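# Carry tube rack through self-closing door to desk

## Task

Move the tube rack from the counter, through the door that swings shut by itself, onto the desk, using either robot or both. At the end the rack must stand upright on the desk with each tube seated all the way down in a hole, the door must be closed, and the robots must have released everything and backed away. The task fails if the rack or any tube touches the floor, or if any robot falls over or is left leaning.

## Robot and tools

Robots: r1 and r2, two identical Hello Robot Stretch 3 units. Each has a two-wheel differential base with a passive omni wheel at the rear, a lift that moves along a vertical mast, and a telescoping arm that reaches out to the robot's RIGHT side. The arm cannot reach forward, so to move the gripper forward you drive the base. The base measures 0.33 m long by 0.34 m wide. Turns in place pivot about a point 0.05 m behind the front edge. With the arm retracted and the wrist folded, the swept radius is 0.28 m. An unfolded, level gripper reaches past that radius.

Frames: the base frame has its origin on the floor midway between the drive wheels, x forward, y left, z up. hand_pose is reported in this frame, at the point where the closed fingertips meet. The odometry frame is the base frame as it was at the start of the scene. Each robot reports only in its own frames. To judge where the robots are relative to each other, use the images, lidar_m, wrist_depth_mm and head_depth_mm.

Tool execute_actions: its argument "actions" is a list holding one action or none. An empty list just returns the state and the images. The action is an object keyed by "r1" and/or "r2". Under each robot name you can give:
- "base": exactly one of {"translate_m": d} or {"rotate_rad": d}. Both are offsets from where the base last measured itself. translate_m ranges from -1 to 1 m, with forward positive. rotate_rad ranges from -3.2 to 3.2 rad, with left (counter-clockwise seen from above) positive. The base cannot move sideways.
- "joints": absolute targets by name. lift_m 0 to 1.1 (arm height). arm_m 0 to 0.52 (extension). wrist_yaw_rad -1.345 to 4.42: 0 points along the arm, positive swings toward the front, 3.0 folds over the base. wrist_pitch_rad -1.57 to 0.451: 0 is level, negative points the fingertips down. wrist_roll_rad -2.911 to 2.911: 0 means the fingers sit side by side. gripper_m -0.089 to 0.179: larger is wider, and the real tip gap is 0.007 to 0.025 less than the value. head_pan_rad -3.953 to 1.73: 0 is forward, positive is left, -1.57 looks along the arm. head_tilt_rad -1.53 to 0.419: negative is down.
- "contact_limits": {"arm_m": effort %, 1 to 100}. This stops the arm motion (contact_stop) once that effort is reached. Lower values are gentler, but too low stops the arm immediately.
All motions in one action start together. Each action lasts at most 15 s. Any joint, base or robot you leave out may keep pushing toward its old target. An unknown key or an out-of-range value rejects the whole call. "cameras" selects which images are returned: r1_head_camera, r1_nav_camera, r1_wrist_camera, r2_head_camera, r2_nav_camera, r2_wrist_camera, or "all". Leaving it out, or passing null, returns all of them; [] returns none. If a result reports a stop, the remaining calls in that reply are skipped.

wait {"seconds": 0-10}: commands nothing new and returns the state and images. zoom_image {"camera", "region":[x0,y0,x1,y1]}: crops the latest full image from that camera, in pixels with the origin at the top left, at most 504x504. finished_scene {"scene": n}: ends the scene for good and reports success. Only call it once the goal holds in a stable way.

Result lines: base_status and joint_status describe how each commanded motion ended. For the base, "done" means the wheels turned the commanded amount, even if they slipped. "off_target" means the motion is blocked and may still be pushing. After contact_stop, time_out or torque_fault, the joint drops its target. An arm or lift that hit contact_stop goes slack until you command it again, and a loaded slack lift can sink. on_its_own covers joints you did not command. Its "held at" value is the held target, not the actual position. motor_effort is a percentage, with the peak in brackets; readings have fixed biases and noise. A rest effort outside its range suggests a load or a push. Positive wheel effort pushes the robot forward. lidar_m gives 12 distances in 30-degree sectors: the 1st is ahead and they go counter-clockwise (4th left, 7th behind, 10th right). The scan plane is 0.17 m above the floor, so it sees table legs but not tabletops. "-" means nothing detected. Some sectors are blocked by the robot itself. The depth grids are 7x7 in mm: wrist 45-1000, head 280-4000, with the head grid sideways. base_odometry comes from the wheels and counts slip as travel. turned_by_wheels and turned_by_imu are given since the last result. base_tilt is in degrees, with up to about 4 degrees of fixed bias.

Speed: the base is fast (0.30 m/s, 1.9 rad/s) only with the arm stowed, meaning lift_m < 0.30, arm_m < 0.03 and wrist_yaw_rad > 2.54. Otherwise it is limited to 0.10 m/s and 0.63 rad/s.

Gripping: to grasp, command a value below the object's width. To release, open at least 0.02 beyond the value where the fingertips made contact. Neither the reading nor "done" confirms a grasp. If you squeeze very hard, the stall guard weakens the grip. Send a different value to squeeze again.

Cautions: fold or unfold the wrist only with lift_m 0.32-0.95, wrist_pitch_rad -0.4 and roll near 0. Once folded, the lift may drop to 0.25. If yaw is below -0.4, keep pitch at -0.5 or lower. Pushing against something fixed with the gripper above about 0.45 m can tip the robot. So can driving while the gripper is hooked on something, or snagging furniture, especially when reversing. If base_tilt shows a lean, back off in small steps, unload the gripper and lower the lift to about 0.2. The base, wrist and head do not stop on contact. Wrist servos shut off for 10 s after sustained strain. The robots must never press into each other. Once bases touch, even millimetres more is a hard press, and no line of the state reports robot-to-robot contact. When both robots carry the same load, their travel can differ by up to 2.5 cm per metre, which can tip a robot. The door shuts by itself and must be held or propped open while passing, then left closed. Objects may be nudged occasionally. Avoid drops, slams and hard pushes, and keep the rack and tubes off the floor.

Each tool is called after ">>>" as name(argument=value, ...) on one line, values as JSON.

## Session

>>> execute_actions(actions=[])

Scene clock: 0.00 s.
r1.base_odometry: x=+0.000 y=+0.000 heading=+0.000 (m, m, rad; r1's odometry frame)
r1.turned_by_wheels: +0.000 (rad since the last result)
r1.turned_by_imu: +0.000 (rad since the last result)
r1.base_tilt: forward=+0.6 right=+1.6 (deg)
r1.lidar_m: 0.88 0.89 1.14 1.34 1.35 1.71 2.51 1.12 0.75 0.70 0.70 0.89
r1.head_depth_mm: 846 853 856 860 867 871 877 / 841 844 852 854 864 866 872 / 834 838 844 850 852 857 865 / 825 832 838 845 846 851 859 / 821 825 831 834 839 843 849 / 816 819 824 829 832 837 844 / 811 812 817 821 825 830 834
r1.base_status: not commanded
r1.joint_positions: lift_m=+0.511 arm_m=+0.000 wrist_yaw_rad=+3.092 wrist_pitch_rad=-0.387 wrist_roll_rad=-0.020 gripper_m=+0.037 head_pan_rad=+0.003 head_tilt_rad=-0.005
r1.joint_status: not commanded
r1.motor_effort: left_wheel=+0 right_wheel=+0 lift_m=+31 arm_m=-1 wrist_yaw_rad=+0 wrist_pitch_rad=+7 wrist_roll_rad=+0 gripper_m=+1 head_pan_rad=+0 head_tilt_rad=+1 (%)
r1.hand_pose: x=-0.0099 y=+0.0827 z=+0.5305 quat_wxyz=(+0.152, +0.690, +0.121, +0.697) (m; r1's base frame)
r1.wrist_depth_mm: - - - - - - 868 / - - - - - - 890 / - - - - - - 905 / - - - - - - 908 / - 973 923 928 984 901 876 / 807 804 812 774 808 774 751 / 688 683 656 664 652 649 642
r2.base_odometry: x=+0.000 y=+0.000 heading=+0.000 (m, m, rad; r2's odometry frame)
r2.turned_by_wheels: +0.000 (rad since the last result)
r2.turned_by_imu: +0.000 (rad since the last result)
r2.base_tilt: forward=+1.3 right=+0.8 (deg)
r2.lidar_m: 0.73 0.73 0.92 1.76 1.78 2.05 1.87 1.91 1.48 1.38 1.20 0.79
r2.head_depth_mm: 708 709 711 713 712 713 712 / 701 700 704 703 703 703 704 / 694 692 690 693 693 694 694 / 682 684 684 682 685 684 684 / 675 674 677 674 676 676 677 / 668 665 667 666 667 668 667 / 659 660 659 659 660 661 660
r2.base_status: not commanded
r2.joint_positions: lift_m=+0.312 arm_m=-0.002 wrist_yaw_rad=+2.833 wrist_pitch_rad=-0.575 wrist_roll_rad=+0.001 gripper_m=+0.037 head_pan_rad=-0.008 head_tilt_rad=-0.019
r2.joint_status: not commanded
r2.motor_effort: left_wheel=+0 right_wheel=-1 lift_m=+23 arm_m=-1 wrist_yaw_rad=+0 wrist_pitch_rad=+4 wrist_roll_rad=+0 gripper_m=+0 head_pan_rad=+0 head_tilt_rad=+1 (%)
r2.hand_pose: x=+0.0402 y=+0.0498 z=+0.2915 quat_wxyz=(+0.303, +0.701, +0.094, +0.639) (m; r2's base frame)
r2.wrist_depth_mm: - - - - 946 702 561 / - - - - 946 736 585 / - 826 815 788 770 734 604 / 658 679 648 642 637 620 598 / 559 - 562 543 548 531 521 / 483 491 - 466 459 459 450 / - - - 420 406 406 401
pictures: r1_head_camera (sideways: a quarter turn clockwise sets it upright), r1_nav_camera (sideways: a quarter turn counterclockwise sets it upright), r1_wrist_camera, r2_head_camera (sideways: a quarter turn clockwise sets it upright), r2_nav_camera (sideways: a quarter turn counterclockwise sets it upright), r2_wrist_camera
Images, in order (width x height): r1_head_camera 896x504, r1_nav_camera 672x504, r1_wrist_camera 644x364, r2_head_camera 896x504, r2_nav_camera 672x504, r2_wrist_camera 644x364.

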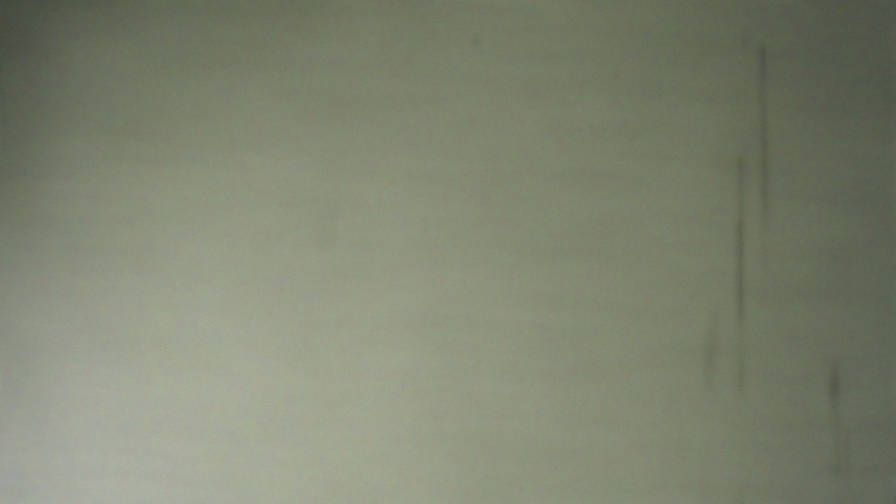

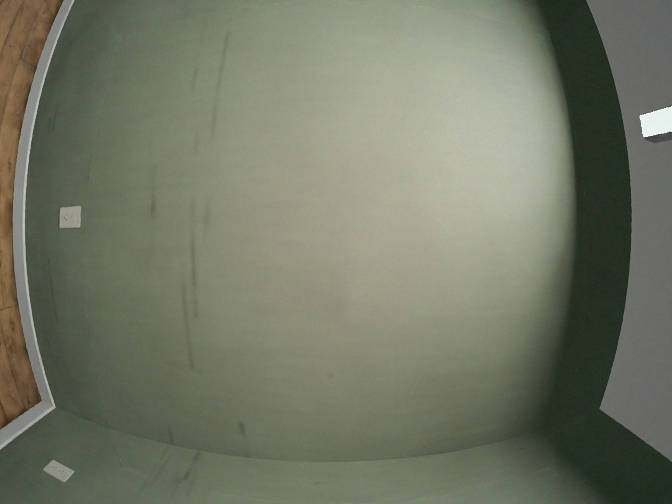

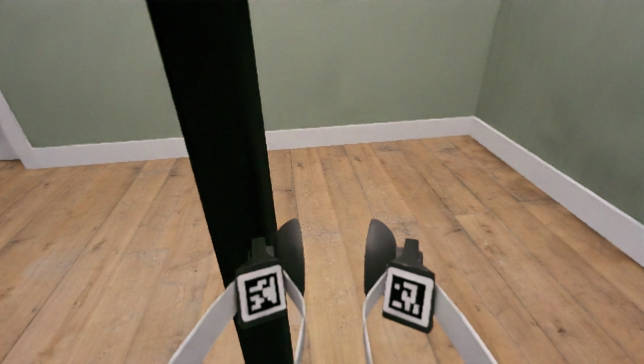

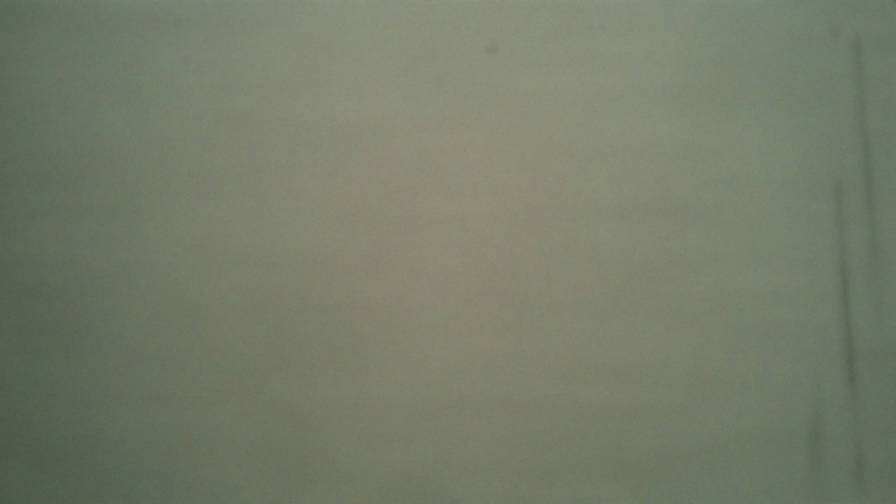

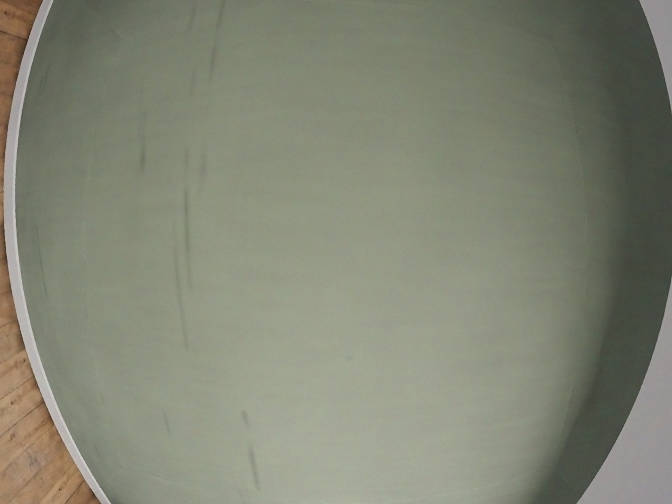

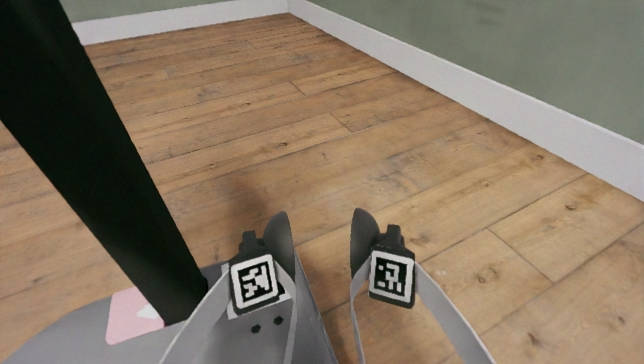

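>>> execute_actions(actions=[{"r1":{"joints":{"head_pan_rad":-3.14,"head_tilt_rad":-0.3}},"r2":{"joints":{"head_pan_rad":-3.14,"head_tilt_rad":-0.3}}}], cameras=["r1_nav_camera","r2_nav_camera","r1_head_camera","r2_head_camera"])

Scene clock: 5.60 s.
r1.base_odometry: x=+0.000 y=+0.000 heading=+0.000 (m, m, rad; r1's odometry frame)
r1.turned_by_wheels: +0.000 (rad since the last result)
r1.turned_by_imu: +0.000 (rad since the last result)
r1.base_tilt: forward=+0.5 right=+1.5 (deg)
r1.lidar_m: 0.88 0.90 1.14 1.33 1.35 1.72 2.51 1.11 0.75 0.70 0.71 0.89
r1.head_depth_mm: 2578 2754 2929 3102 2653 1883 1462 / 2566 2740 2915 3131 2645 1899 1460 / 2574 2732 2874 3076 2646 1887 1465 / 2523 2717 2807 3040 2612 1889 1459 / 2525 2683 2770 1632 2621 1882 1456 / 2498 2650 2741 1429 2340 1509 1451 / 2428 2423 2245 1419 2230 1878 1449
r1.base_status: not commanded
r1.joint_positions: lift_m=+0.511 arm_m=+0.000 wrist_yaw_rad=+3.092 wrist_pitch_rad=-0.387 wrist_roll_rad=-0.020 gripper_m=+0.037 head_pan_rad=-3.133 head_tilt_rad=-0.296
r1.joint_status: all done
r1.motor_effort: left_wheel=-1(0) right_wheel=+0(0) lift_m=+32(32) arm_m=-1(1) wrist_yaw_rad=+2(1) wrist_pitch_rad=+7(7) wrist_roll_rad=+0(0) gripper_m=+0(1) head_pan_rad=-3(31) head_tilt_rad=-2(16) (%)
r1.hand_pose: x=-0.0099 y=+0.0827 z=+0.5305 quat_wxyz=(+0.152, +0.690, +0.121, +0.697) (m; r1's base frame)
r1.wrist_depth_mm: - - - - - - 864 / - - - - - - 880 / - - - - - - 889 / - - - - - - 916 / - 983 937 916 954 908 864 / 793 793 797 781 800 764 769 / 684 668 656 666 644 657 657
r2.base_odometry: x=+0.000 y=+0.000 heading=+0.000 (m, m, rad; r2's odometry frame)
r2.turned_by_wheels: +0.000 (rad since the last result)
r2.turned_by_imu: -0.001 (rad since the last result)
r2.base_tilt: forward=+1.3 right=+0.7 (deg)
r2.lidar_m: 0.73 0.73 0.92 1.77 1.78 2.06 1.87 1.91 1.48 1.38 1.20 0.79
r2.head_depth_mm: 1670 1781 1888 1983 2131 1918 1506 / 1672 1750 1856 1963 2085 1928 1512 / 1652 1739 1832 1936 2063 1928 1519 / 1637 1719 1805 1906 2043 1942 1512 / 1607 1699 1792 1889 2002 1944 1516 / 1607 1689 1761 1890 1977 1916 1522 / 1581 1672 1742 1837 1957 1967 1519
r2.base_status: not commanded
r2.joint_positions: lift_m=+0.312 arm_m=-0.002 wrist_yaw_rad=+2.833 wrist_pitch_rad=-0.575 wrist_roll_rad=+0.001 gripper_m=+0.037 head_pan_rad=-3.133 head_tilt_rad=-0.296
r2.joint_status: all done
r2.motor_effort: left_wheel=-1(1) right_wheel=-1(1) lift_m=+23(23) arm_m=-1(0) wrist_yaw_rad=+1(1) wrist_pitch_rad=+4(4) wrist_roll_rad=+0(0) gripper_m=+0(0) head_pan_rad=-3(35) head_tilt_rad=-2(17) (%)
r2.hand_pose: x=+0.0402 y=+0.0498 z=+0.2915 quat_wxyz=(+0.303, +0.701, +0.094, +0.639) (m; r2's base frame)
r2.wrist_depth_mm: - - - - 956 702 562 / - - - - 953 743 585 / - 820 806 793 779 737 602 / 659 685 653 648 639 625 591 / 558 - 562 546 552 530 523 / 480 488 - 470 461 459 453 / - - - 419 407 404 402
pictures: r1_head_camera (sideways: a quarter turn clockwise sets it upright), r1_nav_camera (sideways: a quarter turn counterclockwise sets it upright), r2_head_camera (sideways: a quarter turn clockwise sets it upright), r2_nav_camera (sideways: a quarter turn counterclockwise sets it upright)
Images, in order (width x height): r1_head_camera 896x504, r1_nav_camera 672x504, r2_head_camera 896x504, r2_nav_camera 672x504.

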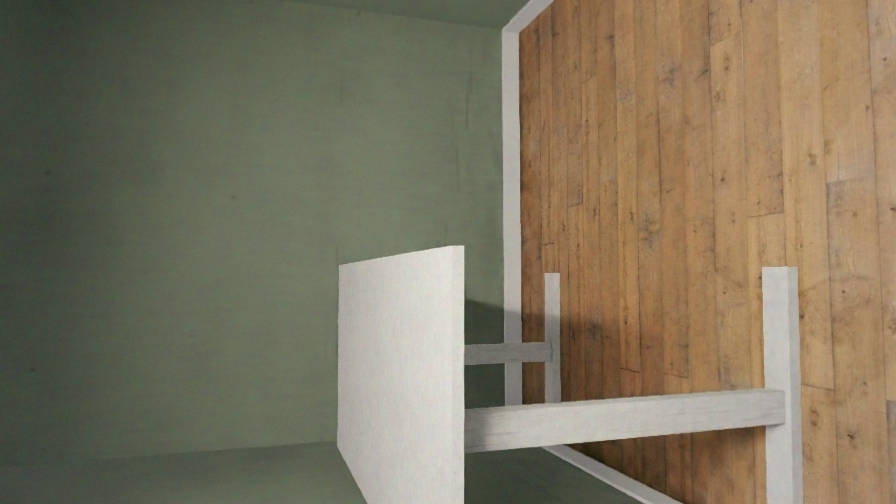

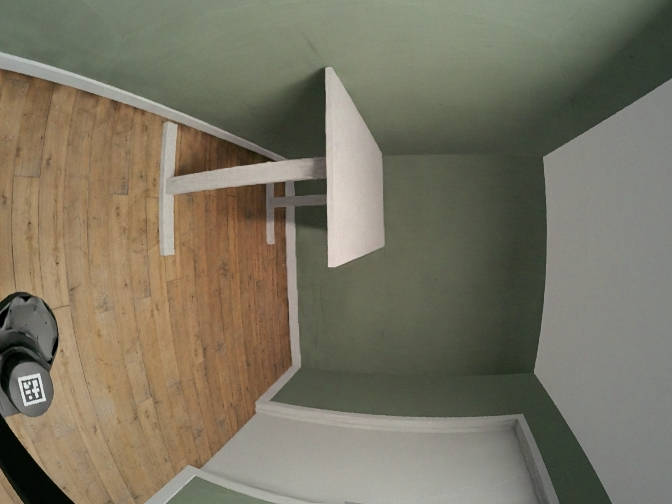

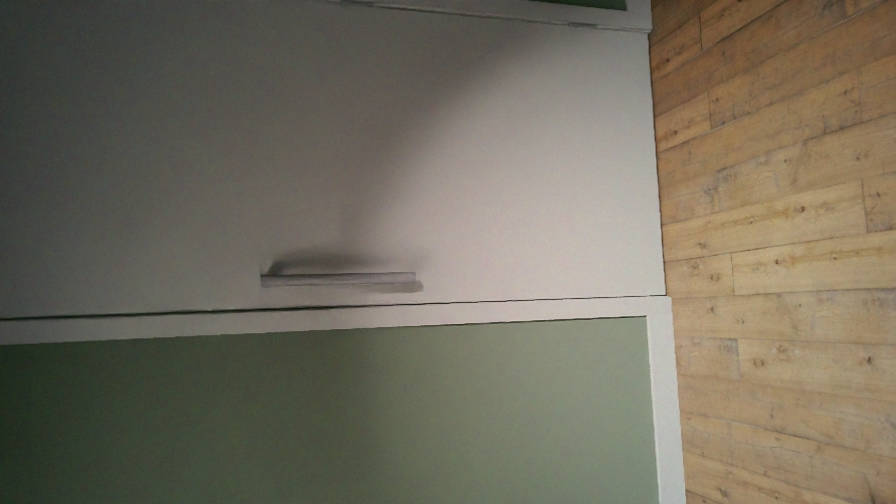

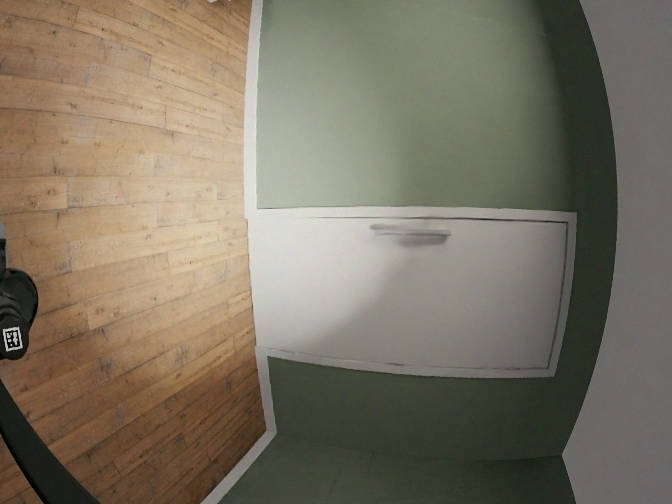

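>>> execute_actions(actions=[{"r1":{"joints":{"head_pan_rad":1.7,"head_tilt_rad":-0.2}},"r2":{"joints":{"head_pan_rad":-1.7,"head_tilt_rad":-0.3}}}], cameras=["r1_nav_camera","r2_nav_camera","r1_head_camera","r2_head_camera"])

Scene clock: 16.33 s.
r1.base_odometry: x=+0.000 y=+0.000 heading=+0.000 (m, m, rad; r1's odometry frame)
r1.turned_by_wheels: +0.000 (rad since the last result)
r1.turned_by_imu: +0.000 (rad since the last result)
r1.base_tilt: forward=+0.6 right=+1.6 (deg)
r1.lidar_m: 0.88 0.89 1.14 1.34 1.35 1.71 2.51 1.11 0.75 0.70 0.71 0.90
r1.head_depth_mm: 1155 1196 1247 1311 1382 1457 1507 / 1165 1199 1258 1319 1395 1464 1517 / 1171 1211 1273 1327 1399 1470 1527 / 1176 1219 1277 1343 1410 1481 1533 / 1184 1228 1290 1351 1416 1495 1542 / 1196 1237 1291 1356 1430 1505 1548 / - - - - - - -
r1.base_status: not commanded
r1.joint_positions: lift_m=+0.511 arm_m=+0.000 wrist_yaw_rad=+3.092 wrist_pitch_rad=-0.387 wrist_roll_rad=-0.020 gripper_m=+0.037 head_pan_rad=+1.693 head_tilt_rad=-0.211
r1.joint_status: all done
r1.motor_effort: left_wheel=+0(0) right_wheel=+0(1) lift_m=+32(31) arm_m=-1(1) wrist_yaw_rad=+1(1) wrist_pitch_rad=+7(7) wrist_roll_rad=+0(0) gripper_m=+1(1) head_pan_rad=+3(31) head_tilt_rad=+3(10) (%)
r1.hand_pose: x=-0.0099 y=+0.0827 z=+0.5305 quat_wxyz=(+0.152, +0.690, +0.121, +0.697) (m; r1's base frame)
r1.wrist_depth_mm: - - - - - - 892 / - - - - - - 888 / - - - - - - 886 / - - - - - - 933 / - 964 938 926 984 910 897 / 796 810 797 767 787 762 761 / 681 672 664 679 641 647 645
r2.base_odometry: x=+0.000 y=+0.000 heading=+0.000 (m, m, rad; r2's odometry frame)
r2.turned_by_wheels: +0.000 (rad since the last result)
r2.turned_by_imu: -0.001 (rad since the last result)
r2.base_tilt: forward=+1.4 right=+0.6 (deg)
r2.lidar_m: 0.73 0.73 0.92 1.76 1.79 2.05 1.88 1.91 1.48 1.38 1.20 0.79
r2.head_depth_mm: 1904 2016 2122 1565 1647 1739 1503 / 1863 1946 2065 1542 1605 1697 1504 / 1810 1912 2014 1490 1552 1648 1510 / 1765 1837 1956 1450 1497 1592 1516 / 1720 1815 1909 1438 1457 1552 1515 / 1685 1771 1847 1435 1424 1504 1513 / 1654 1718 1797 1437 1376 1474 1526
r2.base_status: not commanded
r2.joint_positions: lift_m=+0.312 arm_m=-0.002 wrist_yaw_rad=+2.833 wrist_pitch_rad=-0.575 wrist_roll_rad=+0.001 gripper_m=+0.037 head_pan_rad=-1.707 head_tilt_rad=-0.296
r2.joint_status: all done
r2.motor_effort: left_wheel=-1(1) right_wheel=-1(1) lift_m=+23(23) arm_m=-1(0) wrist_yaw_rad=+1(1) wrist_pitch_rad=+4(4) wrist_roll_rad=+0(0) gripper_m=+1(2) head_pan_rad=+3(35) head_tilt_rad=-2(1) (%)
r2.hand_pose: x=+0.0402 y=+0.0498 z=+0.2915 quat_wxyz=(+0.303, +0.701, +0.094, +0.639) (m; r2's base frame)
r2.wrist_depth_mm: - - - - 946 703 557 / - - - - 946 739 580 / - 810 805 791 759 741 602 / 658 687 651 644 633 631 597 / 561 - 561 544 549 531 520 / 480 490 - 465 462 459 452 / - - - 420 409 407 402
pictures: r1_head_camera (sideways: a quarter turn clockwise sets it upright), r1_nav_camera (sideways: a quarter turn counterclockwise sets it upright), r2_head_camera (sideways: a quarter turn clockwise sets it upright), r2_nav_camera (sideways: a quarter turn counterclockwise sets it upright)
Images, in order (width x height): r1_head_camera 896x504, r1_nav_camera 672x504, r2_head_camera 896x504, r2_nav_camera 672x504.

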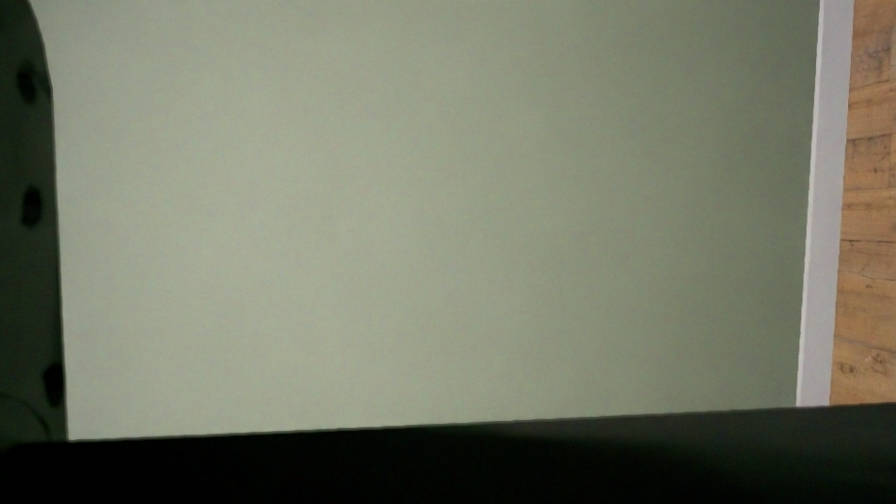

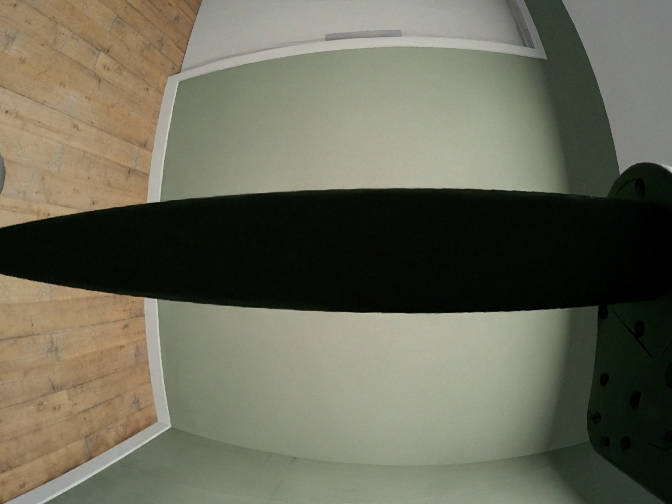

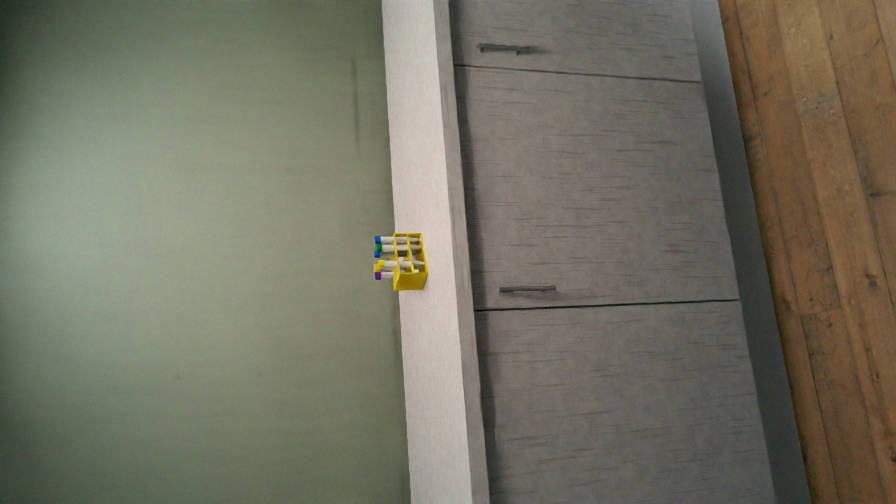

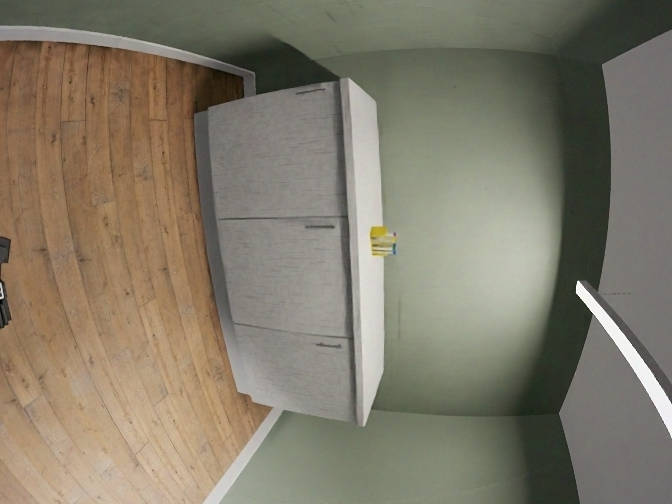

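>>> execute_actions(actions=[{"r1":{"joints":{"lift_m":0.26,"wrist_yaw_rad":3.0,"head_pan_rad":0,"head_tilt_rad":-0.2}},"r2":{"joints":{"lift_m":0.26,"head_pan_rad":-1.57,"head_tilt_rad":-0.5}}}], cameras=[])

>>> execute_actions(actions=[{"r1":{"base":{"rotate_rad":2.9}},"r2":{"base":{"rotate_rad":-1.81}}}], cameras=[])

>>> execute_actions(actions=[{"r1":{"base":{"translate_m":1.0}},"r2":{"base":{"translate_m":0.93}}}], cameras=[])

>>> execute_actions(actions=[{"r1":{"base":{"translate_m":0.68}},"r2":{"base":{"rotate_rad":1.91}}}], cameras=[])

>>> execute_actions(actions=[{"r1":{"base":{"rotate_rad":-1.27}},"r2":{"joints":{"lift_m":0.9,"wrist_pitch_rad":-0.4}}}], cameras=["r1_nav_camera","r1_head_camera","r2_head_camera"])

Scene clock: 40.30 s.
r1.base_odometry: x=+0.000 y=+0.000 heading=+0.000 (m, m, rad; r1's odometry frame)
r1.turned_by_wheels: +0.000 (rad since the last result)
r1.turned_by_imu: +0.001 (rad since the last result)
r1.base_tilt: forward=+0.6 right=+1.5 (deg)
r1.lidar_m: 0.88 0.90 1.13 1.33 1.35 1.71 2.50 1.12 0.75 0.70 0.71 0.89
r1.head_depth_mm: 764 794 839 882 929 977 1040 / 759 792 833 869 918 968 1027 / 754 787 825 867 910 963 1022 / 748 783 820 862 904 955 1008 / 744 778 817 856 898 948 1002 / 738 771 807 847 892 937 993 / 735 767 802 843 887 932 985
r1.base_status: not commanded
r1.joint_positions: lift_m=+0.260 arm_m=+0.000 wrist_yaw_rad=+3.002 wrist_pitch_rad=-0.388 wrist_roll_rad=-0.020 gripper_m=+0.037 head_pan_rad=+0.007 head_tilt_rad=-0.211
r1.joint_status: all done
r1.motor_effort: left_wheel=+0(0) right_wheel=+0(0) lift_m=+22(26) arm_m=-2(2) wrist_yaw_rad=-2(1) wrist_pitch_rad=+7(7) wrist_roll_rad=+0(0) gripper_m=+1(1) head_pan_rad=-3(32) head_tilt_rad=+3(4) (%)
r1.hand_pose: x=+0.0106 y=+0.0807 z=+0.2799 quat_wxyz=(+0.184, +0.695, +0.089, +0.690) (m; r1's base frame)
r1.wrist_depth_mm: - - - - - - 815 / - - - - - - 820 / - - - - 956 926 816 / 762 741 760 720 722 720 690 / 592 589 601 587 603 558 567 / 489 491 - 505 486 474 475 / 441 - - - 400 410 404
r2.base_odometry: x=+0.000 y=+0.000 heading=+0.000 (m, m, rad; r2's odometry frame)
r2.turned_by_wheels: +0.000 (rad since the last result)
r2.turned_by_imu: -0.001 (rad since the last result)
r2.base_tilt: forward=+1.3 right=+0.9 (deg)
r2.lidar_m: 0.73 0.74 0.92 1.77 1.78 2.05 1.88 1.92 1.48 1.38 1.20 0.79
r2.head_depth_mm: 1725 1875 1466 1550 1744 1559 1285 / 1710 1856 1452 1538 1719 1570 1290 / 1694 1824 1417 1512 1691 1571 1286 / 1661 1805 1405 1498 1670 1567 1291 / 1646 1773 1400 1473 1646 1579 1307 / 1635 1759 1392 1454 1615 1587 1302 / 1611 1746 1392 1453 1816 1583 1307
r2.base_status: not commanded
r2.joint_positions: lift_m=+0.261 arm_m=-0.002 wrist_yaw_rad=+2.833 wrist_pitch_rad=-0.576 wrist_roll_rad=+0.001 gripper_m=+0.037 head_pan_rad=-1.577 head_tilt_rad=-0.494
r2.joint_status: all done
r2.motor_effort: left_wheel=-1(0) right_wheel=-1(0) lift_m=+12(22) arm_m=+0(1) wrist_yaw_rad=+1(1) wrist_pitch_rad=+5(5) wrist_roll_rad=+0(0) gripper_m=+0(1) head_pan_rad=+3(12) head_tilt_rad=-3(16) (%)
r2.hand_pose: x=+0.0402 y=+0.0497 z=+0.2395 quat_wxyz=(+0.303, +0.701, +0.094, +0.639) (m; r2's base frame)
r2.wrist_depth_mm: - - - - 930 699 553 / - 948 934 905 876 725 584 / - 716 712 701 689 671 597 / 580 599 575 568 557 551 543 / 493 - 514 481 483 467 457 / 448 - - 410 406 402 403 / - - - 370 359 356 351
pictures: none
No camera images: the call's "cameras" was empty. Leave "cameras" out to get every camera's image.

Scene clock: 43.33 s.
r1.base_odometry: x=+0.000 y=+0.000 heading=+2.900 (m, m, rad; r1's odometry frame)
r1.turned_by_wheels: +2.900 (rad since the last result)
r1.turned_by_imu: +2.896 (rad since the last result)
r1.base_tilt: forward=+0.6 right=+1.5 (deg)
r1.lidar_m: 2.41 1.27 0.86 0.70 0.70 0.76 0.89 0.88 0.97 1.34 1.34 1.46
r1.head_depth_mm: 2018 2133 2178 2212 2244 2134 1592 / 2368 2407 2499 2533 2581 2127 1589 / 2736 2932 3053 3173 2931 2118 1589 / 2721 2853 2973 3146 3138 2103 1581 / 2622 2743 2894 3049 3083 2102 1571 / 2562 2640 2790 2898 2948 2070 1565 / 2463 2571 2682 1569 2867 2090 1562
r1.base_status: done
r1.joint_positions: lift_m=+0.260 arm_m=+0.000 wrist_yaw_rad=+3.001 wrist_pitch_rad=-0.388 wrist_roll_rad=-0.020 gripper_m=+0.037 head_pan_rad=+0.007 head_tilt_rad=-0.211
r1.joint_status: not commanded
r1.motor_effort: left_wheel=-3(8) right_wheel=+2(8) lift_m=+22(22) arm_m=-1(1) wrist_yaw_rad=+0(1) wrist_pitch_rad=+7(7) wrist_roll_rad=+0(0) gripper_m=+1(0) head_pan_rad=-2(3) head_tilt_rad=+3(4) (%)
r1.hand_pose: x=+0.0107 y=+0.0807 z=+0.2799 quat_wxyz=(+0.184, +0.695, +0.089, +0.690) (m; r1's base frame)
r1.wrist_depth_mm: 514 - 645 714 824 - - / 553 - 692 764 878 - - / 576 618 750 828 893 958 938 / 612 662 739 733 720 712 686 / 605 584 607 577 585 562 562 / 496 493 - 502 493 473 465 / 438 - - - 394 405 407
r2.base_odometry: x=+0.000 y=+0.000 heading=-1.810 (m, m, rad; r2's odometry frame)
r2.turned_by_wheels: -1.810 (rad since the last result)
r2.turned_by_imu: -1.809 (rad since the last result)
r2.base_tilt: forward=+1.2 right=+0.8 (deg)
r2.lidar_m: 1.39 1.38 0.91 0.73 0.73 0.80 1.23 1.76 1.93 1.91 1.88 1.70
r2.head_depth_mm: 1888 2060 2291 2473 1976 1578 1294 / 1804 1972 2185 2372 1985 1554 1293 / 1734 1903 2070 2303 1991 1561 1299 / 1684 1817 2000 2215 2020 1568 1294 / 1626 1759 1919 2103 2010 1572 1297 / 1572 1690 1839 1997 2014 1576 1299 / 1514 1620 1765 1929 2005 1596 1305
r2.base_status: done
r2.joint_positions: lift_m=+0.261 arm_m=-0.002 wrist_yaw_rad=+2.833 wrist_pitch_rad=-0.576 wrist_roll_rad=+0.001 gripper_m=+0.037 head_pan_rad=-1.577 head_tilt_rad=-0.494
r2.joint_status: not commanded
r2.motor_effort: left_wheel=+2(15) right_wheel=-3(10) lift_m=+13(12) arm_m=+0(1) wrist_yaw_rad=+1(1) wrist_pitch_rad=+5(5) wrist_roll_rad=+0(0) gripper_m=+1(1) head_pan_rad=+3(3) head_tilt_rad=-2(2) (%)
r2.hand_pose: x=+0.0402 y=+0.0496 z=+0.2395 quat_wxyz=(+0.303, +0.701, +0.094, +0.639) (m; r2's base frame)
r2.wrist_depth_mm: - 637 758 931 - - - / - 671 801 887 900 881 850 / - 706 707 697 682 674 657 / 588 604 571 563 556 545 542 / 491 - 511 475 485 463 460 / 447 - - 410 408 403 400 / - - - 370 357 356 354
pictures: none
No camera images: the call's "cameras" was empty. Leave "cameras" out to get every camera's image.

Scene clock: 48.43 s.
r1.base_odometry: x=-0.971 y=+0.239 heading=+2.900 (m, m, rad; r1's odometry frame)
r1.turned_by_wheels: +0.000 (rad since the last result)
r1.turned_by_imu: +0.007 (rad since the last result)
r1.base_tilt: forward=+0.6 right=+1.6 (deg)
r1.lidar_m: 1.70 1.67 1.29 0.69 1.05 1.16 1.82 1.81 1.21 0.99 0.98 1.17
r1.head_depth_mm: 1454 1486 1506 1532 1556 1570 1569 / 1761 1788 1833 1856 1910 1926 1576 / 1883 1961 2063 2136 2273 2096 1593 / 1819 1897 1981 2087 2188 2100 1580 / 1752 1826 1919 2023 2129 2090 1577 / 1700 1768 1844 1933 2028 2084 1566 / 1640 1705 1790 1870 1964 1998 1569
r1.base_status: done
r1.joint_positions: lift_m=+0.260 arm_m=+0.000 wrist_yaw_rad=+3.001 wrist_pitch_rad=-0.388 wrist_roll_rad=-0.020 gripper_m=+0.037 head_pan_rad=+0.007 head_tilt_rad=-0.210
r1.joint_status: not commanded
r1.motor_effort: left_wheel=-1(6) right_wheel=+2(6) lift_m=+22(22) arm_m=-1(1) wrist_yaw_rad=+1(0) wrist_pitch_rad=+7(7) wrist_roll_rad=+0(0) gripper_m=+1(1) head_pan_rad=-2(2) head_tilt_rad=+4(4) (%)
r1.hand_pose: x=+0.0108 y=+0.0806 z=+0.2799 quat_wxyz=(+0.184, +0.695, +0.089, +0.690) (m; r1's base frame)
r1.wrist_depth_mm: 751 - 895 - - - - / 822 - - - - - - / 856 889 - 906 973 944 917 / 758 744 733 706 729 702 688 / 602 606 603 576 580 557 561 / 498 495 - 503 493 479 471 / 436 - - - 397 404 406
r2.base_odometry: x=-0.220 y=-0.904 heading=-1.810 (m, m, rad; r2's odometry frame)
r2.turned_by_wheels: +0.000 (rad since the last result)
r2.turned_by_imu: -0.006 (rad since the last result)
r2.base_tilt: forward=+1.3 right=+0.9 (deg)
r2.lidar_m: 0.51 0.50 0.56 0.87 1.07 1.17 1.80 2.63 1.94 1.56 1.55 0.62
r2.head_depth_mm: 1544 1703 1885 2098 1980 1564 1296 / 1483 1596 1782 1994 1972 1569 1288 / 1425 1540 1699 1882 1986 1566 1302 / 1371 1494 1623 1800 1928 1566 1296 / 1322 1436 1565 1715 1869 1564 1294 / 1283 1384 1494 1637 1793 1584 1299 / 1237 1332 1441 1570 1731 1585 1307
r2.base_status: done
r2.joint_positions: lift_m=+0.261 arm_m=-0.002 wrist_yaw_rad=+2.833 wrist_pitch_rad=-0.576 wrist_roll_rad=+0.001 gripper_m=+0.037 head_pan_rad=-1.577 head_tilt_rad=-0.494
r2.joint_status: not commanded
r2.motor_effort: left_wheel=+3(14) right_wheel=-4(8) lift_m=+12(12) arm_m=-1(1) wrist_yaw_rad=+1(1) wrist_pitch_rad=+5(5) wrist_roll_rad=+0(0) gripper_m=+1(1) head_pan_rad=+3(2) head_tilt_rad=-3(1) (%)
r2.hand_pose: x=+0.0401 y=+0.0496 z=+0.2394 quat_wxyz=(+0.303, +0.701, +0.094, +0.639) (m; r2's base frame)
r2.wrist_depth_mm: - 912 - 731 547 442 372 / - 911 924 856 660 475 392 / - 725 710 695 663 560 458 / 582 599 572 568 558 544 492 / 490 - 518 480 484 465 461 / 451 - - 413 407 404 400 / - - - 371 359 356 352
pictures: none
No camera images: the call's "cameras" was empty. Leave "cameras" out to get every camera's image.

Scene clock: 52.40 s.
r1.base_odometry: x=-1.631 y=+0.402 heading=+2.900 (m, m, rad; r1's odometry frame)
r1.turned_by_wheels: +0.000 (rad since the last result)
r1.turned_by_imu: +0.005 (rad since the last result)
r1.base_tilt: forward=+0.6 right=+1.5 (deg)
r1.lidar_m: 1.30 1.32 1.24 1.29 0.89 1.42 2.24 1.79 0.91 0.83 0.83 0.89
r1.head_depth_mm: 1105 1127 1145 1161 1181 1201 1218 / 1273 1318 1377 1411 1439 1474 1482 / 1244 1303 1366 1436 1516 1596 1589 / 1204 1256 1316 1384 1453 1536 1568 / 1159 1210 1271 1328 1400 1473 1523 / 1127 1175 1233 1287 1350 1416 1464 / 1088 1136 1184 1246 1294 1364 1417
r1.base_status: done
r1.joint_positions: lift_m=+0.260 arm_m=+0.000 wrist_yaw_rad=+3.001 wrist_pitch_rad=-0.388 wrist_roll_rad=-0.020 gripper_m=+0.037 head_pan_rad=+0.007 head_tilt_rad=-0.210
r1.joint_status: not commanded
r1.motor_effort: left_wheel=-2(6) right_wheel=+2(7) lift_m=+22(22) arm_m=-1(2) wrist_yaw_rad=-1(1) wrist_pitch_rad=+7(7) wrist_roll_rad=+0(1) gripper_m=+1(1) head_pan_rad=-3(3) head_tilt_rad=+5(3) (%)
r1.hand_pose: x=+0.0108 y=+0.0806 z=+0.2798 quat_wxyz=(+0.184, +0.695, +0.089, +0.690) (m; r1's base frame)
r1.wrist_depth_mm: 956 - - - - - - / - - - - - - - / 855 - - - 934 920 927 / 736 729 758 728 712 704 707 / 577 602 610 586 587 565 560 / 492 494 - 501 499 474 471 / 439 - - - 398 409 407
r2.base_odometry: x=-0.220 y=-0.904 heading=+0.100 (m, m, rad; r2's odometry frame)
r2.turned_by_wheels: +1.910 (rad since the last result)
r2.turned_by_imu: +1.907 (rad since the last result)
r2.base_tilt: forward=+1.2 right=+0.8 (deg)
r2.lidar_m: 1.07 1.10 1.47 2.63 2.27 1.62 1.55 0.73 0.53 0.50 0.52 0.70
r2.head_depth_mm: 926 1009 1091 833 604 651 748 / 924 1006 1086 835 604 652 751 / 922 1000 1085 777 606 652 748 / 922 1002 1083 760 607 650 750 / 918 999 1084 847 611 638 749 / 915 996 1088 849 612 650 747 / 918 993 1083 855 613 650 747
r2.base_status: done
r2.joint_positions: lift_m=+0.261 arm_m=-0.002 wrist_yaw_rad=+2.833 wrist_pitch_rad=-0.576 wrist_roll_rad=+0.001 gripper_m=+0.037 head_pan_rad=-1.577 head_tilt_rad=-0.494
r2.joint_status: not commanded
r2.motor_effort: left_wheel=-3(12) right_wheel=+2(13) lift_m=+13(12) arm_m=-1(1) wrist_yaw_rad=+1(1) wrist_pitch_rad=+5(5) wrist_roll_rad=+0(0) gripper_m=+0(1) head_pan_rad=+3(3) head_tilt_rad=-3(2) (%)
r2.hand_pose: x=+0.0401 y=+0.0496 z=+0.2394 quat_wxyz=(+0.303, +0.701, +0.094, +0.639) (m; r2's base frame)
r2.wrist_depth_mm: - - - - - - 850 / - 947 920 897 883 872 805 / - 715 706 697 687 664 658 / 566 601 569 563 553 554 543 / 493 - 511 472 483 465 459 / 449 - - 410 407 401 400 / - - - 367 356 355 352
pictures: none
No camera images: the call's "cameras" was empty. Leave "cameras" out to get every camera's image.

Scene clock: 59.07 s.
r1.base_odometry: x=-1.631 y=+0.402 heading=+1.630 (m, m, rad; r1's odometry frame)
r1.turned_by_wheels: -1.270 (rad since the last result)
r1.turned_by_imu: -1.267 (rad since the last result)
r1.base_tilt: forward=+0.6 right=+1.5 (deg)
r1.lidar_m: 0.83 0.85 1.02 1.32 1.24 1.25 1.28 0.89 1.74 2.45 1.11 0.85
r1.head_depth_mm: 697 726 762 800 837 886 935 / 695 727 762 797 839 885 936 / 697 729 760 802 841 886 936 / 695 728 762 801 839 886 934 / 698 728 762 800 844 888 938 / 697 731 763 800 843 890 940 / 697 731 764 800 842 889 941
r1.base_status: done
r1.joint_positions: lift_m=+0.260 arm_m=+0.000 wrist_yaw_rad=+3.001 wrist_pitch_rad=-0.388 wrist_roll_rad=-0.020 gripper_m=+0.037 head_pan_rad=+0.007 head_tilt_rad=-0.210
r1.joint_status: not commanded
r1.motor_effort: left_wheel=+3(9) right_wheel=-2(6) lift_m=+22(22) arm_m=+0(1) wrist_yaw_rad=-1(1) wrist_pitch_rad=+7(7) wrist_roll_rad=+0(0) gripper_m=+1(0) head_pan_rad=-3(3) head_tilt_rad=+4(4) (%)
r1.hand_pose: x=+0.0108 y=+0.0806 z=+0.2798 quat_wxyz=(+0.184, +0.695, +0.089, +0.690) (m; r1's base frame)
r1.wrist_depth_mm: - - - - - - 715 / - - - - - - 733 / - 971 - - 950 924 725 / 765 737 755 737 715 718 696 / 589 587 597 583 597 570 556 / 499 503 - 501 494 476 470 / 435 - - - 399 405 399
r2.base_odometry: x=-0.220 y=-0.904 heading=+0.100 (m, m, rad; r2's odometry frame)
r2.turned_by_wheels: +0.000 (rad since the last result)
r2.turned_by_imu: -0.001 (rad since the last result)
r2.base_tilt: forward=+1.2 right=+0.7 (deg)
r2.lidar_m: 1.07 1.10 1.47 2.64 2.27 1.62 1.55 0.73 0.53 0.50 0.52 0.71
r2.head_depth_mm: 928 1006 1087 831 604 651 - / 929 1004 1090 834 604 652 725 / 924 1005 1082 777 607 652 718 / 923 1000 1081 763 609 651 720 / 916 1000 1088 844 609 640 733 / 917 993 1083 848 613 648 748 / 918 997 1087 851 612 648 745
r2.base_status: not commanded
r2.joint_positions: lift_m=+0.899 arm_m=-0.002 wrist_yaw_rad=+2.833 wrist_pitch_rad=-0.419 wrist_roll_rad=+0.001 gripper_m=+0.037 head_pan_rad=-1.577 head_tilt_rad=-0.494
r2.joint_status: all done
r2.motor_effort: left_wheel=-3(3) right_wheel=+2(2) lift_m=+29(32) arm_m=-1(1) wrist_yaw_rad=+1(2) wrist_pitch_rad=+6(8) wrist_roll_rad=+0(0) gripper_m=+1(1) head_pan_rad=+2(2) head_tilt_rad=-2(1) (%)
r2.hand_pose: x=+0.0470 y=+0.0710 z=+0.9118 quat_wxyz=(+0.252, +0.706, +0.039, +0.661) (m; r2's base frame)
r2.wrist_depth_mm: - - - - - - 855 / - - - - - - 870 / - - - - - - 904 / - - - - - - 938 / - - - - - - 970 / - - - - - - - / - - - - - - -
pictures: r1_head_camera (sideways: a quarter turn clockwise sets it upright), r1_nav_camera (sideways: a quarter turn counterclockwise sets it upright), r2_head_camera (sideways: a quarter turn clockwise sets it upright)
Images, in order (width x height): r1_head_camera 896x504, r1_nav_camera 672x504, r2_head_camera 896x504.

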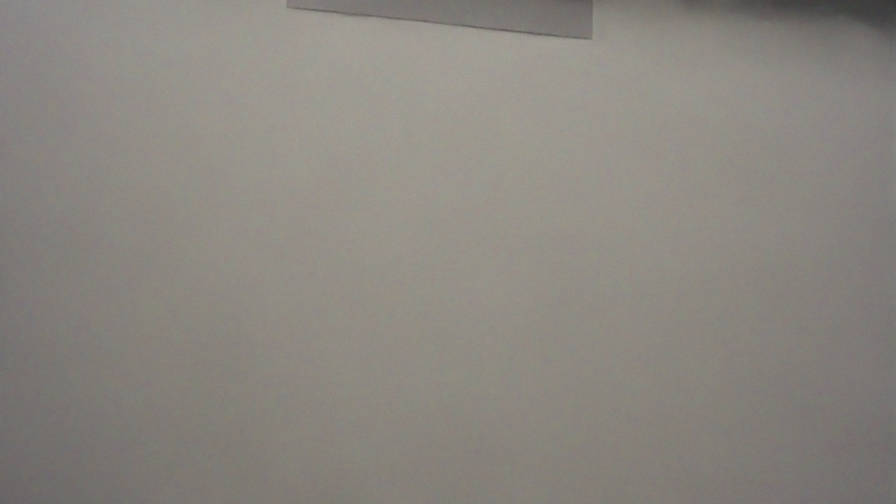

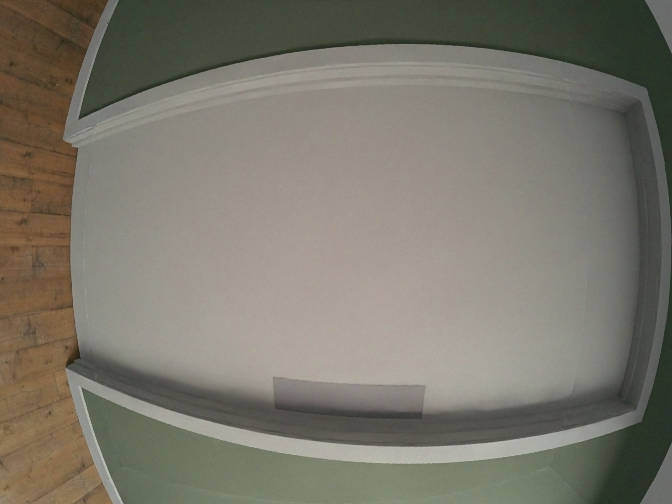

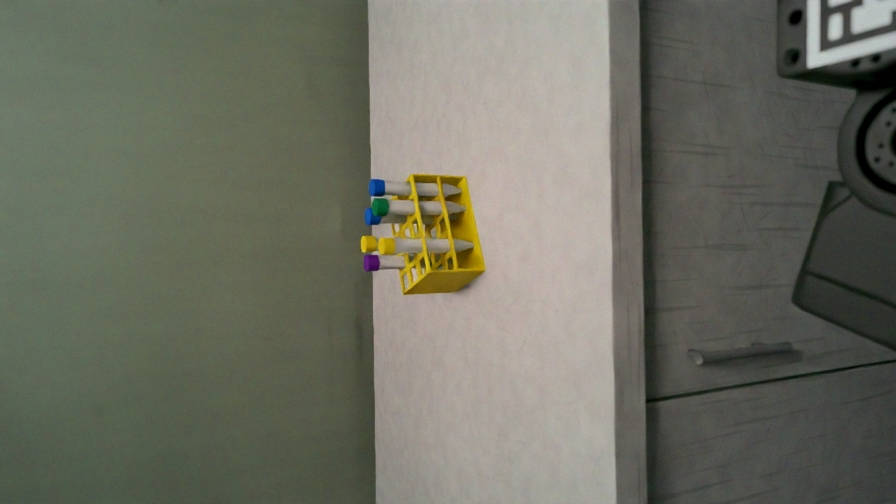

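>>> execute_actions(actions=[{"r1":{"base":{"rotate_rad":0.35}},"r2":{"joints":{"wrist_yaw_rad":0}}}], cameras=[])

>>> execute_actions(actions=[{"r1":{"base":{"translate_m":0.55}},"r2":{"joints":{"lift_m":1.1,"wrist_pitch_rad":-0.5,"arm_m":0.1,"gripper_m":0.0}}}], cameras=[])

>>> execute_actions(actions=[{"r1":{"base":{"rotate_rad":-0.35}}}], cameras=["r1_nav_camera","r2_wrist_camera","r2_head_camera"])

Scene clock: 68.67 s.
r1.base_odometry: x=-1.631 y=+0.402 heading=+1.980 (m, m, rad; r1's odometry frame)
r1.turned_by_wheels: +0.350 (rad since the last result)
r1.turned_by_imu: +0.350 (rad since the last result)
r1.base_tilt: forward=+0.5 right=+1.6 (deg)
r1.lidar_m: 0.83 0.89 1.32 1.32 1.45 1.29 0.89 1.52 2.46 1.40 0.85 0.83
r1.head_depth_mm: 667 693 723 753 787 820 859 / 692 722 749 785 818 857 901 / 720 749 782 817 855 898 945 / 746 779 816 854 897 945 995 / 777 811 852 893 940 990 1047 / 774 808 835 869 907 956 1006 / 750 790 832 881 934 991 1059
r1.base_status: done
r1.joint_positions: lift_m=+0.260 arm_m=+0.000 wrist_yaw_rad=+3.001 wrist_pitch_rad=-0.388 wrist_roll_rad=-0.020 gripper_m=+0.037 head_pan_rad=+0.007 head_tilt_rad=-0.210
r1.joint_status: not commanded
r1.motor_effort: left_wheel=-2(7) right_wheel=+2(6) lift_m=+22(22) arm_m=-1(3) wrist_yaw_rad=-1(0) wrist_pitch_rad=+7(7) wrist_roll_rad=+0(0) gripper_m=+1(0) head_pan_rad=-3(3) head_tilt_rad=+3(3) (%)
r1.hand_pose: x=+0.0108 y=+0.0806 z=+0.2798 quat_wxyz=(+0.184, +0.695, +0.089, +0.690) (m; r1's base frame)
r1.wrist_depth_mm: - - - - - - - / - - - - - - - / - - - - 949 934 908 / 773 753 723 704 717 710 699 / 607 587 612 594 596 565 563 / 500 498 - 502 491 482 464 / 444 - - - 404 407 400
r2.base_odometry: x=-0.220 y=-0.904 heading=+0.100 (m, m, rad; r2's odometry frame)
r2.turned_by_wheels: +0.000 (rad since the last result)
r2.turned_by_imu: -0.001 (rad since the last result)
r2.base_tilt: forward=+1.2 right=+0.7 (deg)
r2.lidar_m: 1.07 1.10 1.47 2.63 2.28 1.62 1.55 0.73 0.53 0.50 0.52 0.70
r2.head_depth_mm: 929 1002 1084 831 604 652 - / 923 1005 1081 837 604 646 733 / 922 999 1082 773 608 627 - / 921 995 1085 763 609 638 746 / 917 998 1086 843 608 640 747 / 918 997 1089 846 612 650 748 / 917 995 1086 853 614 648 746
r2.base_status: not commanded
r2.joint_positions: lift_m=+0.899 arm_m=-0.002 wrist_yaw_rad=+0.003 wrist_pitch_rad=-0.419 wrist_roll_rad=+0.001 gripper_m=+0.037 head_pan_rad=-1.577 head_tilt_rad=-0.494
r2.joint_status: all done
r2.motor_effort: left_wheel=-3(3) right_wheel=+2(2) lift_m=+30(30) arm_m=-1(1) wrist_yaw_rad=-3(4) wrist_pitch_rad=+7(6) wrist_roll_rad=+0(0) gripper_m=+0(1) head_pan_rad=+2(3) head_tilt_rad=-2(2) (%)
r2.hand_pose: x=-0.0209 y=-0.3668 z=+0.9118 quat_wxyz=(+0.692, +0.148, -0.691, -0.147) (m; r2's base frame)
r2.wrist_depth_mm: 743 750 762 453 779 770 799 / 549 523 497 467 457 440 427 / 340 328 318 310 302 296 286 / 270 271 273 278 281 287 320 / 320 325 329 339 341 352 362 / 362 368 363 385 400 403 411 / 415 419 439 447 460 464 482
pictures: none
No camera images: the call's "cameras" was empty. Leave "cameras" out to get every camera's image.

Scene clock: 72.13 s.
r1.base_odometry: x=-1.850 y=+0.907 heading=+1.980 (m, m, rad; r1's odometry frame)
r1.turned_by_wheels: +0.000 (rad since the last result)
r1.turned_by_imu: +0.004 (rad since the last result)
r1.base_tilt: forward=+0.5 right=+1.6 (deg)
r1.lidar_m: 0.30 0.36 0.48 1.16 1.37 1.81 1.44 2.15 2.62 0.56 0.34 0.30
r1.head_depth_mm: - - - - - - 284 / - - - - - 284 293 / - - - - 284 292 307 / - - - 284 291 306 323 / - - - 291 306 323 341 / - - 290 305 322 340 362 / - 290 304 321 340 361 385
r1.base_status: done
r1.joint_positions: lift_m=+0.260 arm_m=+0.000 wrist_yaw_rad=+3.001 wrist_pitch_rad=-0.388 wrist_roll_rad=-0.020 gripper_m=+0.037 head_pan_rad=+0.007 head_tilt_rad=-0.210
r1.joint_status: not commanded
r1.motor_effort: left_wheel=-1(6) right_wheel=+2(6) lift_m=+22(21) arm_m=-2(1) wrist_yaw_rad=-1(1) wrist_pitch_rad=+7(7) wrist_roll_rad=+0(0) gripper_m=+0(1) head_pan_rad=-3(2) head_tilt_rad=+3(4) (%)
r1.hand_pose: x=+0.0108 y=+0.0806 z=+0.2798 quat_wxyz=(+0.184, +0.695, +0.089, +0.690) (m; r1's base frame)
r1.wrist_depth_mm: - - - - - 600 317 / - - - - - 588 317 / - - - - 981 568 336 / 735 743 738 741 727 545 359 / 603 600 600 577 583 492 383 / 500 489 - 499 495 459 404 / 434 - - - 403 408 393
r2.base_odometry: x=-0.220 y=-0.904 heading=+0.100 (m, m, rad; r2's odometry frame)
r2.turned_by_wheels: +0.000 (rad since the last result)
r2.turned_by_imu: +0.000 (rad since the last result)
r2.base_tilt: forward=+1.2 right=+0.8 (deg)
r2.lidar_m: 1.07 1.10 1.47 2.63 2.27 1.62 1.55 0.73 0.53 0.50 0.52 0.71
r2.head_depth_mm: - - - 752 604 653 752 / 917 - - - 604 652 750 / 915 - - - 595 651 751 / 921 1000 1081 759 609 650 749 / 920 997 1083 847 611 638 747 / 918 994 1088 849 612 650 747 / 917 994 1086 853 614 650 748
r2.base_status: not commanded
r2.joint_positions: lift_m=+1.099 arm_m=+0.100 wrist_yaw_rad=+0.002 wrist_pitch_rad=-0.514 wrist_roll_rad=+0.001 gripper_m=+0.000 head_pan_rad=-1.577 head_tilt_rad=-0.494
r2.joint_status: all done
r2.motor_effort: left_wheel=-4(3) right_wheel=+2(2) lift_m=+30(28) arm_m=+5(5) wrist_yaw_rad=-2(3) wrist_pitch_rad=+5(5) wrist_roll_rad=+0(0) gripper_m=-3(79) head_pan_rad=+3(2) head_tilt_rad=-3(2) (%)
r2.hand_pose: x=-0.0212 y=-0.4558 z=+1.0909 quat_wxyz=(+0.684, +0.180, -0.684, -0.180) (m; r2's base frame)
r2.wrist_depth_mm: 669 678 686 703 716 735 747 / 731 742 749 762 769 793 797 / 675 669 654 462 621 612 600 / 531 524 507 482 496 489 478 / 434 428 424 431 412 408 399 / 365 363 361 335 349 344 340 / 318 314 312 311 313 311 316
pictures: none
No camera images: the call's "cameras" was empty. Leave "cameras" out to get every camera's image.

Scene clock: 73.57 s.
r1.base_odometry: x=-1.850 y=+0.907 heading=+1.630 (m, m, rad; r1's odometry frame)
r1.turned_by_wheels: -0.350 (rad since the last result)
r1.turned_by_imu: -0.349 (rad since the last result)
r1.base_tilt: forward=+0.6 right=+1.5 (deg)
r1.lidar_m: 0.30 0.31 0.40 0.75 1.19 1.55 1.80 1.44 2.46 1.02 0.45 0.32
r1.head_depth_mm: - - - - - 287 301 / - - - - - 286 302 / - - - - - 287 302 / - - - - - 287 302 / - - - - - 287 303 / - - - - - 288 303 / - - - - - 288 303
r1.base_status: done
r1.joint_positions: lift_m=+0.260 arm_m=+0.000 wrist_yaw_rad=+3.001 wrist_pitch_rad=-0.388 wrist_roll_rad=-0.020 gripper_m=+0.037 head_pan_rad=+0.007 head_tilt_rad=-0.210
r1.joint_status: not commanded
r1.motor_effort: left_wheel=+2(5) right_wheel=-2(5) lift_m=+22(22) arm_m=-2(2) wrist_yaw_rad=+0(1) wrist_pitch_rad=+7(7) wrist_roll_rad=+0(0) gripper_m=+1(1) head_pan_rad=-2(2) head_tilt_rad=+4(4) (%)
r1.hand_pose: x=+0.0108 y=+0.0806 z=+0.2798 quat_wxyz=(+0.184, +0.695, +0.089, +0.690) (m; r1's base frame)
r1.wrist_depth_mm: 923 - - - 499 356 297 / - - - - 516 375 303 / - - - 926 522 406 310 / 739 766 752 693 531 438 318 / 598 601 610 579 533 447 323 / 493 498 - 502 487 449 323 / 440 - - - 400 409 330
r2.base_odometry: x=-0.220 y=-0.904 heading=+0.100 (m, m, rad; r2's odometry frame)
r2.turned_by_wheels: +0.000 (rad since the last result)
r2.turned_by_imu: +0.000 (rad since the last result)
r2.base_tilt: forward=+1.2 right=+0.7 (deg)
r2.lidar_m: 1.07 1.10 1.47 2.63 2.28 1.62 1.55 0.73 0.53 0.50 0.52 0.71
r2.head_depth_mm: - - - 750 603 652 750 / 913 - - - 605 653 748 / 912 - - - 595 649 750 / 922 1000 1078 759 607 651 750 / 922 998 1085 842 611 637 747 / 917 992 1091 850 611 649 748 / 914 998 1091 852 613 650 746
r2.base_status: not commanded
r2.joint_positions: lift_m=+1.099 arm_m=+0.100 wrist_yaw_rad=+0.002 wrist_pitch_rad=-0.514 wrist_roll_rad=+0.001 gripper_m=+0.000 head_pan_rad=-1.577 head_tilt_rad=-0.494
r2.joint_status: not commanded
r2.motor_effort: left_wheel=-3(4) right_wheel=+2(2) lift_m=+31(29) arm_m=+5(5) wrist_yaw_rad=-1(2) wrist_pitch_rad=+5(5) wrist_roll_rad=+0(0) gripper_m=-2(1) head_pan_rad=+3(2) head_tilt_rad=-2(2) (%)
r2.hand_pose: x=-0.0212 y=-0.4558 z=+1.0909 quat_wxyz=(+0.684, +0.180, -0.684, -0.180) (m; r2's base frame)
r2.wrist_depth_mm: 672 682 685 702 725 728 748 / 721 743 762 777 766 796 786 / 686 668 657 463 626 612 606 / 534 523 509 482 496 487 479 / 434 428 421 435 411 407 400 / 367 363 359 337 350 346 341 / 320 315 311 310 312 313 315
pictures: r1_nav_camera (sideways: a quarter turn counterclockwise sets it upright), r2_head_camera (sideways: a quarter turn clockwise sets it upright), r2_wrist_camera
Images, in order (width x height): r1_nav_camera 672x504, r2_head_camera 896x504, r2_wrist_camera 644x364.

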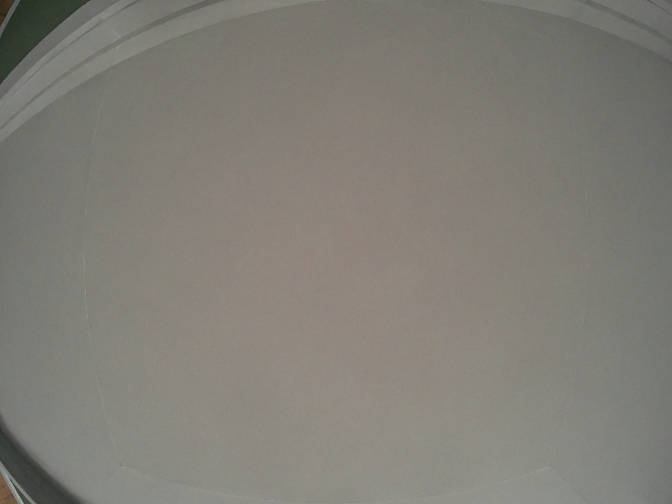

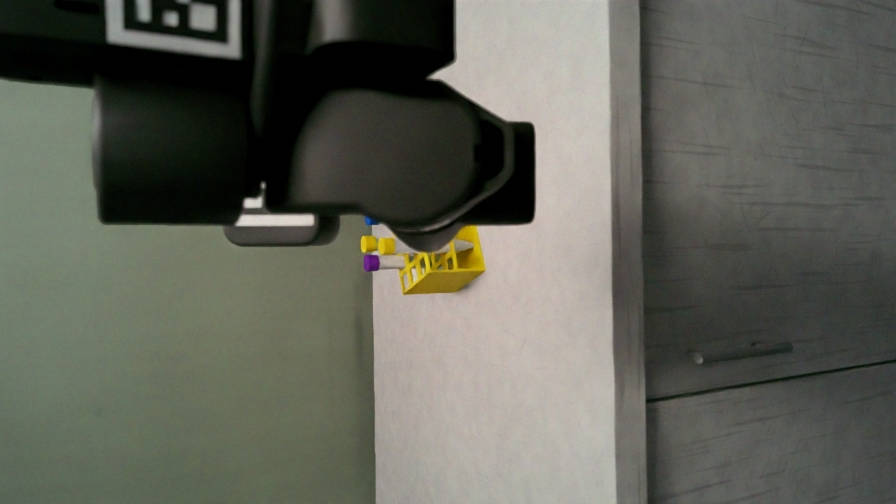

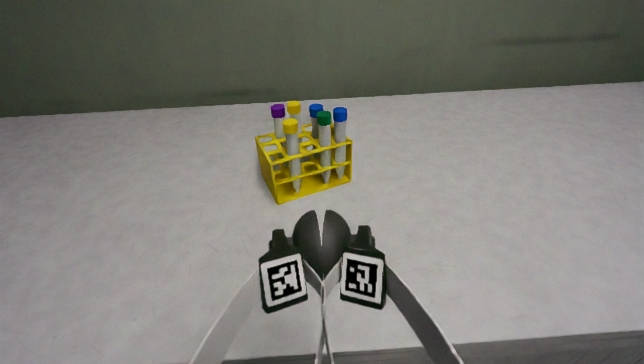

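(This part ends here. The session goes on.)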